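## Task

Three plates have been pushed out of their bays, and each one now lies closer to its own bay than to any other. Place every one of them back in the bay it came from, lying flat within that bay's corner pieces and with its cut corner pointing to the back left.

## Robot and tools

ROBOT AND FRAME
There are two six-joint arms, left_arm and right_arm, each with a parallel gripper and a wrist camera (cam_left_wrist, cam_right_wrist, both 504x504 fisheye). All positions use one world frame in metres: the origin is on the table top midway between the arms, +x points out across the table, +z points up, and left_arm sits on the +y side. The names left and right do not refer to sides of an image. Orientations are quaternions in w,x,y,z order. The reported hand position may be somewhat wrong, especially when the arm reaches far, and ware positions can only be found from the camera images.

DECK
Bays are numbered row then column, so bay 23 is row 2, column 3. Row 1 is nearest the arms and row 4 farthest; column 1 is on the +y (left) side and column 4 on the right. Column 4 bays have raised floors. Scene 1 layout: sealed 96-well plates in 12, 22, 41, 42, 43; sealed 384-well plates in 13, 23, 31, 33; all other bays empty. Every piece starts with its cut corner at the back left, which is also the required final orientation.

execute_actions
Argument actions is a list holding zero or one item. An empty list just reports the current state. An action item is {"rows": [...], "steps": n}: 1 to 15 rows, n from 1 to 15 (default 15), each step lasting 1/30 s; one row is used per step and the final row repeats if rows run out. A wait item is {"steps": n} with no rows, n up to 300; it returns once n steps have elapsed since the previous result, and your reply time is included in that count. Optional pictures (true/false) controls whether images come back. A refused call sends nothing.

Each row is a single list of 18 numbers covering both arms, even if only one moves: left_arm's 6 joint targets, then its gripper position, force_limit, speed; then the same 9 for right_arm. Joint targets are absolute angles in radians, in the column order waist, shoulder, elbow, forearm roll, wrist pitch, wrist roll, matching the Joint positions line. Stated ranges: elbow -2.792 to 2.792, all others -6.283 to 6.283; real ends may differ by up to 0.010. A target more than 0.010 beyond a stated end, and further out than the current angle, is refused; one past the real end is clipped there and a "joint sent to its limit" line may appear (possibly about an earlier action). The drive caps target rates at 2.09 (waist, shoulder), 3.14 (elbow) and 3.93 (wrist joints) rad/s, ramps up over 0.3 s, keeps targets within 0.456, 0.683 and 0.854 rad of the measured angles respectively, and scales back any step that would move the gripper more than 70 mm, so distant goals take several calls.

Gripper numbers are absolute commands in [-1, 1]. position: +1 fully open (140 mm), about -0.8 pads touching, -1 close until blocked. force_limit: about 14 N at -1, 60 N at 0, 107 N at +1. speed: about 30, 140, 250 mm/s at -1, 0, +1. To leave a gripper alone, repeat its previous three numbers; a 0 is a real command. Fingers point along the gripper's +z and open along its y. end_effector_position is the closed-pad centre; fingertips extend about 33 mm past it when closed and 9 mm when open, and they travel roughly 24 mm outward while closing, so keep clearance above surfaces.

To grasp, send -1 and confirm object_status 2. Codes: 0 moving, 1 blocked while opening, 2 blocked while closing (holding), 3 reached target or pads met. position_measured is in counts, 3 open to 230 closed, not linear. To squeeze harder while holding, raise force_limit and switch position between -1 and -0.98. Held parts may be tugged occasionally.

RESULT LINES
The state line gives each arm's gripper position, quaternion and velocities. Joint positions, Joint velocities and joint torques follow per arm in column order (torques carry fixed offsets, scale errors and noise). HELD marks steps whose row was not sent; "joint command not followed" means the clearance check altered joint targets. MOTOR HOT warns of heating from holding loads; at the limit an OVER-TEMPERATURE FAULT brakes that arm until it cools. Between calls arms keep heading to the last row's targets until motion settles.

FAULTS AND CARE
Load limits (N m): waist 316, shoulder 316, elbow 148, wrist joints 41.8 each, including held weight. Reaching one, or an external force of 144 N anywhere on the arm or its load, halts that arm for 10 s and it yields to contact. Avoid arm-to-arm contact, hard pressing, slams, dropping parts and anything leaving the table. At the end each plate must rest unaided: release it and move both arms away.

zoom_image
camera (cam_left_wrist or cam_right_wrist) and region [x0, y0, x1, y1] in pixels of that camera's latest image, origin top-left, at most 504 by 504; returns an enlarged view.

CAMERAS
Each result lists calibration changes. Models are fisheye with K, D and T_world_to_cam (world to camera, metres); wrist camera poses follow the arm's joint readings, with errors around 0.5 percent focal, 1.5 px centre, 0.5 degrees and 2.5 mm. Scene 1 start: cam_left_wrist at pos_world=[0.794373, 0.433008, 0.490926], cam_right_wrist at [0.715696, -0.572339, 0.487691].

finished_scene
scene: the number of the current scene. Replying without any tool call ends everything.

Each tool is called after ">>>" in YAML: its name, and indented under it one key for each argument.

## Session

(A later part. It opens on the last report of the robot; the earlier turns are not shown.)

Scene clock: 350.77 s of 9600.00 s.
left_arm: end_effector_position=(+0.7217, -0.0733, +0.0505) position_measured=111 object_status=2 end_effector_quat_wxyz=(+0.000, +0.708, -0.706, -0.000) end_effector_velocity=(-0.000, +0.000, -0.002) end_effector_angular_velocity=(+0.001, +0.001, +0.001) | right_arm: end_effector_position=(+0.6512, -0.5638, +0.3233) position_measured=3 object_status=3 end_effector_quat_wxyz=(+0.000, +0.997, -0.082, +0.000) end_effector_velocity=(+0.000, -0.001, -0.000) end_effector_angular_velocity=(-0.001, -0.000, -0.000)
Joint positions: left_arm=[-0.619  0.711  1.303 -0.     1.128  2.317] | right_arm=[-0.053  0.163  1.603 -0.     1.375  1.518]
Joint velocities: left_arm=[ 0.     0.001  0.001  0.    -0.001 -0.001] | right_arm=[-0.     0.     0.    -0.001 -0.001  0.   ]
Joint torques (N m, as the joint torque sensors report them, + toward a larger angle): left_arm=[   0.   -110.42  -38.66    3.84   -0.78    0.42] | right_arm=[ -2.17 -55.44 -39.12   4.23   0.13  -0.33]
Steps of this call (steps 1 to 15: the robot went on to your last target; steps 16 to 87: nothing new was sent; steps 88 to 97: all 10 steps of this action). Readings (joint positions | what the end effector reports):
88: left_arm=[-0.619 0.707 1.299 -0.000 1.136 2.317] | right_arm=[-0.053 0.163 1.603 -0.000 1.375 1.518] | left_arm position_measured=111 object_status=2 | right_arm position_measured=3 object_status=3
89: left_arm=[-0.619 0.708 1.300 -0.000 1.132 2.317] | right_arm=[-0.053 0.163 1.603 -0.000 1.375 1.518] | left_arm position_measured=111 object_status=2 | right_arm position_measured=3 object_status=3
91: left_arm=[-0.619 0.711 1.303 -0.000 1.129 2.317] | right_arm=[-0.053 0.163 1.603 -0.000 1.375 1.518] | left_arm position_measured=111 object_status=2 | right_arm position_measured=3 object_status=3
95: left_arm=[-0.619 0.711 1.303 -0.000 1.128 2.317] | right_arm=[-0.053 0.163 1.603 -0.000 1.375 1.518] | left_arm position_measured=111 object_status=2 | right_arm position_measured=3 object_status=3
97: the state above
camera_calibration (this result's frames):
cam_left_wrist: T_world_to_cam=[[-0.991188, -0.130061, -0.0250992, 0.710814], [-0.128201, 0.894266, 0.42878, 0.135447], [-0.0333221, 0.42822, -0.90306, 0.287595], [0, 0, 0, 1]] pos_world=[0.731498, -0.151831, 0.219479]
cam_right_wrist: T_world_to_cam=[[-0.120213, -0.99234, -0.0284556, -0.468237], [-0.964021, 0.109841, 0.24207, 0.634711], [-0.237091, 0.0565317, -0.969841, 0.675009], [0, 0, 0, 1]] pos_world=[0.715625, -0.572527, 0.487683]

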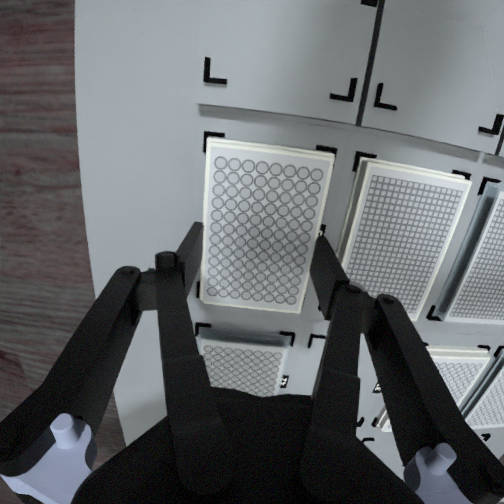

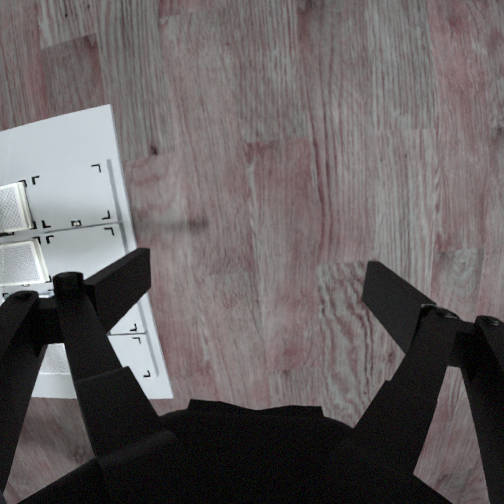

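One more mm, then release and lift.

>>> execute_actions:
  actions:
    - {"rows":[[-0.6194,0.7114,1.3042,0,1.126,2.317,-1,0,-0.5,-0.053,0.163,1.603,0,1.375,1.518,1,0,0],[-0.6194,0.7114,1.3042,0,1.126,2.317,-1,0,-0.5,-0.053,0.163,1.603,0,1.375,1.518,1,0,0],[-0.6194,0.7114,1.3042,0,1.126,2.317,-1,0,-0.5,-0.053,0.163,1.603,0,1.375,1.518,1,0,0],[-0.6194,0.7114,1.3042,0,1.126,2.317,-1,0,-0.5,-0.053,0.163,1.603,0,1.375,1.518,1,0,0],[-0.6194,0.7114,1.3042,0,1.126,2.317,0.45,0,-0.5,-0.053,0.163,1.603,0,1.375,1.518,1,0,0]],"steps":15}
  pictures: false

>>> execute_actions:
  actions:
    - {"rows":[[-0.6194,0.66,1.238,0,1.2436,2.317,0.45,0,-0.5,-0.053,0.163,1.603,0,1.375,1.518,1,0,0]],"steps":15}

>>> zoom_image:
  camera: "cam_left_wrist"
  region: [180,110,450,300]

Scene clock: 359.37 s of 9600.00 s.
left_arm: end_effector_position=(+0.7217, -0.0732, +0.0491) position_measured=72 object_status=0 end_effector_quat_wxyz=(-0.000, +0.708, -0.706, +0.000) end_effector_velocity=(+0.000, -0.000, -0.000) end_effector_angular_velocity=(-0.000, -0.001, -0.001) | right_arm: end_effector_position=(+0.6512, -0.5638, +0.3233) position_measured=3 object_status=3 end_effector_quat_wxyz=(+0.000, +0.997, -0.082, +0.000) end_effector_velocity=(-0.000, -0.000, -0.000) end_effector_angular_velocity=(-0.000, +0.001, +0.000)
Joint positions: left_arm=[-0.619  0.711  1.304  0.     1.126  2.317] | right_arm=[-0.053  0.163  1.603 -0.     1.375  1.518]
Joint velocities: left_arm=[-0.    -0.     0.     0.    -0.001  0.001] | right_arm=[-0.     0.     0.001 -0.001  0.001 -0.   ]
Joint torques (N m, as the joint torque sensors report them, + toward a larger angle): left_arm=[  -2.81 -111.55  -38.46    3.37   -0.01    0.06] | right_arm=[ -1.44 -55.45 -39.4    4.06  -0.02  -0.17]
Steps of this call (steps 1 to 15: the robot went on to your last target; steps 16 to 90: nothing new was sent; then 5.10 s passed at rest; steps 91 to 105: all 15 steps of this action). Readings (joint positions | what the end effector reports):
91: left_arm=[-0.619 0.710 1.303 0.000 1.128 2.317] | right_arm=[-0.053 0.163 1.603 -0.000 1.375 1.518] | left_arm position_measured=111 object_status=2 | right_arm position_measured=3 object_status=3
92: left_arm=[-0.619 0.711 1.304 0.000 1.127 2.317] | right_arm=[-0.053 0.163 1.603 -0.000 1.375 1.518] | left_arm position_measured=111 object_status=2 | right_arm position_measured=3 object_status=3
94: left_arm=[-0.619 0.711 1.304 0.000 1.126 2.317] | right_arm=[-0.053 0.163 1.603 -0.000 1.375 1.518] | left_arm position_measured=111 object_status=2 | right_arm position_measured=3 object_status=3
98: left_arm=[-0.619 0.711 1.304 0.000 1.126 2.317] | right_arm=[-0.053 0.163 1.603 -0.000 1.375 1.518] | left_arm position_measured=100 object_status=0 | right_arm position_measured=3 object_status=3
105: the state above

Scene clock: 359.87 s of 9600.00 s.
left_arm: end_effector_position=(+0.7217, -0.0732, +0.1301) position_measured=72 object_status=3 end_effector_quat_wxyz=(+0.000, +0.708, -0.706, -0.000) end_effector_velocity=(-0.000, -0.000, +0.001) end_effector_angular_velocity=(-0.001, -0.000, -0.001) | right_arm: end_effector_position=(+0.6512, -0.5638, +0.3233) position_measured=3 object_status=3 end_effector_quat_wxyz=(+0.000, +0.997, -0.082, +0.000) end_effector_velocity=(+0.000, -0.001, +0.001) end_effector_angular_velocity=(-0.002, -0.001, -0.000)
Joint positions: left_arm=[-0.619  0.66   1.238 -0.     1.244  2.317] | right_arm=[-0.053  0.163  1.603  0.     1.375  1.518]
Joint velocities: left_arm=[-0.    -0.001  0.    -0.     0.     0.001] | right_arm=[-0.    -0.    -0.001 -0.002 -0.001  0.   ]
Joint torques (N m, as the joint torque sensors report them, + toward a larger angle): left_arm=[  -0.13 -105.81  -39.28    4.09   -0.34   -0.21] | right_arm=[ -2.38 -55.51 -38.95   4.16   0.15  -0.46]
Steps of this call (steps 1 to 15: all 15 steps of this action). Readings (joint positions | what the end effector reports):
1: left_arm=[-0.619 0.711 1.304 0.000 1.126 2.317] | right_arm=[-0.053 0.163 1.603 -0.000 1.375 1.518] | left_arm position_measured=72 object_status=0 | right_arm position_measured=3 object_status=3
2: left_arm=[-0.619 0.708 1.300 -0.000 1.135 2.317] | right_arm=[-0.053 0.163 1.603 -0.000 1.375 1.518] | left_arm position_measured=72 object_status=0 | right_arm position_measured=3 object_status=3
4: left_arm=[-0.619 0.684 1.268 -0.000 1.190 2.317] | right_arm=[-0.053 0.163 1.603 -0.000 1.375 1.518] | left_arm position_measured=72 object_status=0 | right_arm position_measured=3 object_status=3
8: left_arm=[-0.619 0.660 1.238 0.000 1.243 2.317] | right_arm=[-0.053 0.163 1.603 -0.000 1.375 1.518] | left_arm position_measured=72 object_status=3 | right_arm position_measured=3 object_status=3
15: the state above
camera_calibration (this result's frames):
cam_left_wrist: T_world_to_cam=[[-0.991183, -0.130105, -0.0250836, 0.712816], [-0.128234, 0.894261, 0.428781, 0.101274], [-0.0333553, 0.428217, -0.90306, 0.359503], [0, 0, 0, 1]] pos_world=[0.731509, -0.15177, 0.299108]
cam_right_wrist: T_world_to_cam=[[-0.120213, -0.99234, -0.0284557, -0.468237], [-0.964021, 0.109841, 0.24207, 0.634711], [-0.237091, 0.0565319, -0.969841, 0.675009], [0, 0, 0, 1]] pos_world=[0.715625, -0.572527, 0.487683]

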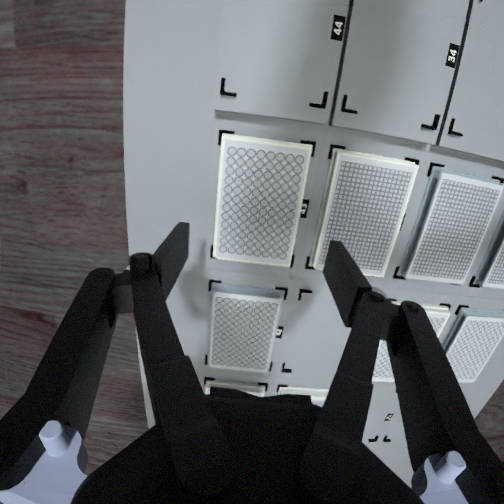

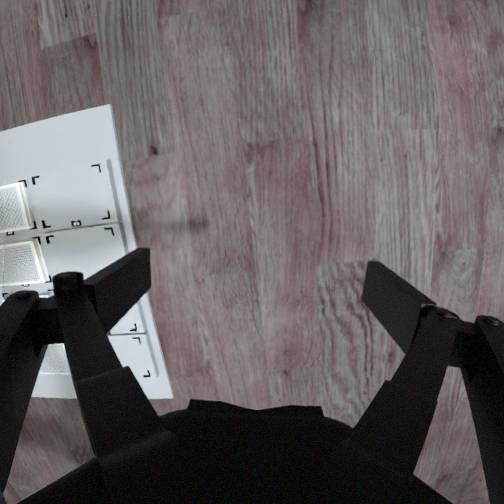

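Region (180, 110, 450, 300) of cam_left_wrist's 504x504 image, scaled by 1.867, with more detail than that image has; it fills the top 355 rows of this view, and the rest is white.

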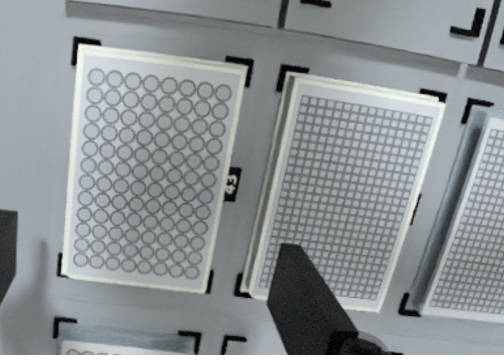

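All seated; the arm is clear.

>>> finished_scene:
  scene: 1

The scene is finished: the task was done.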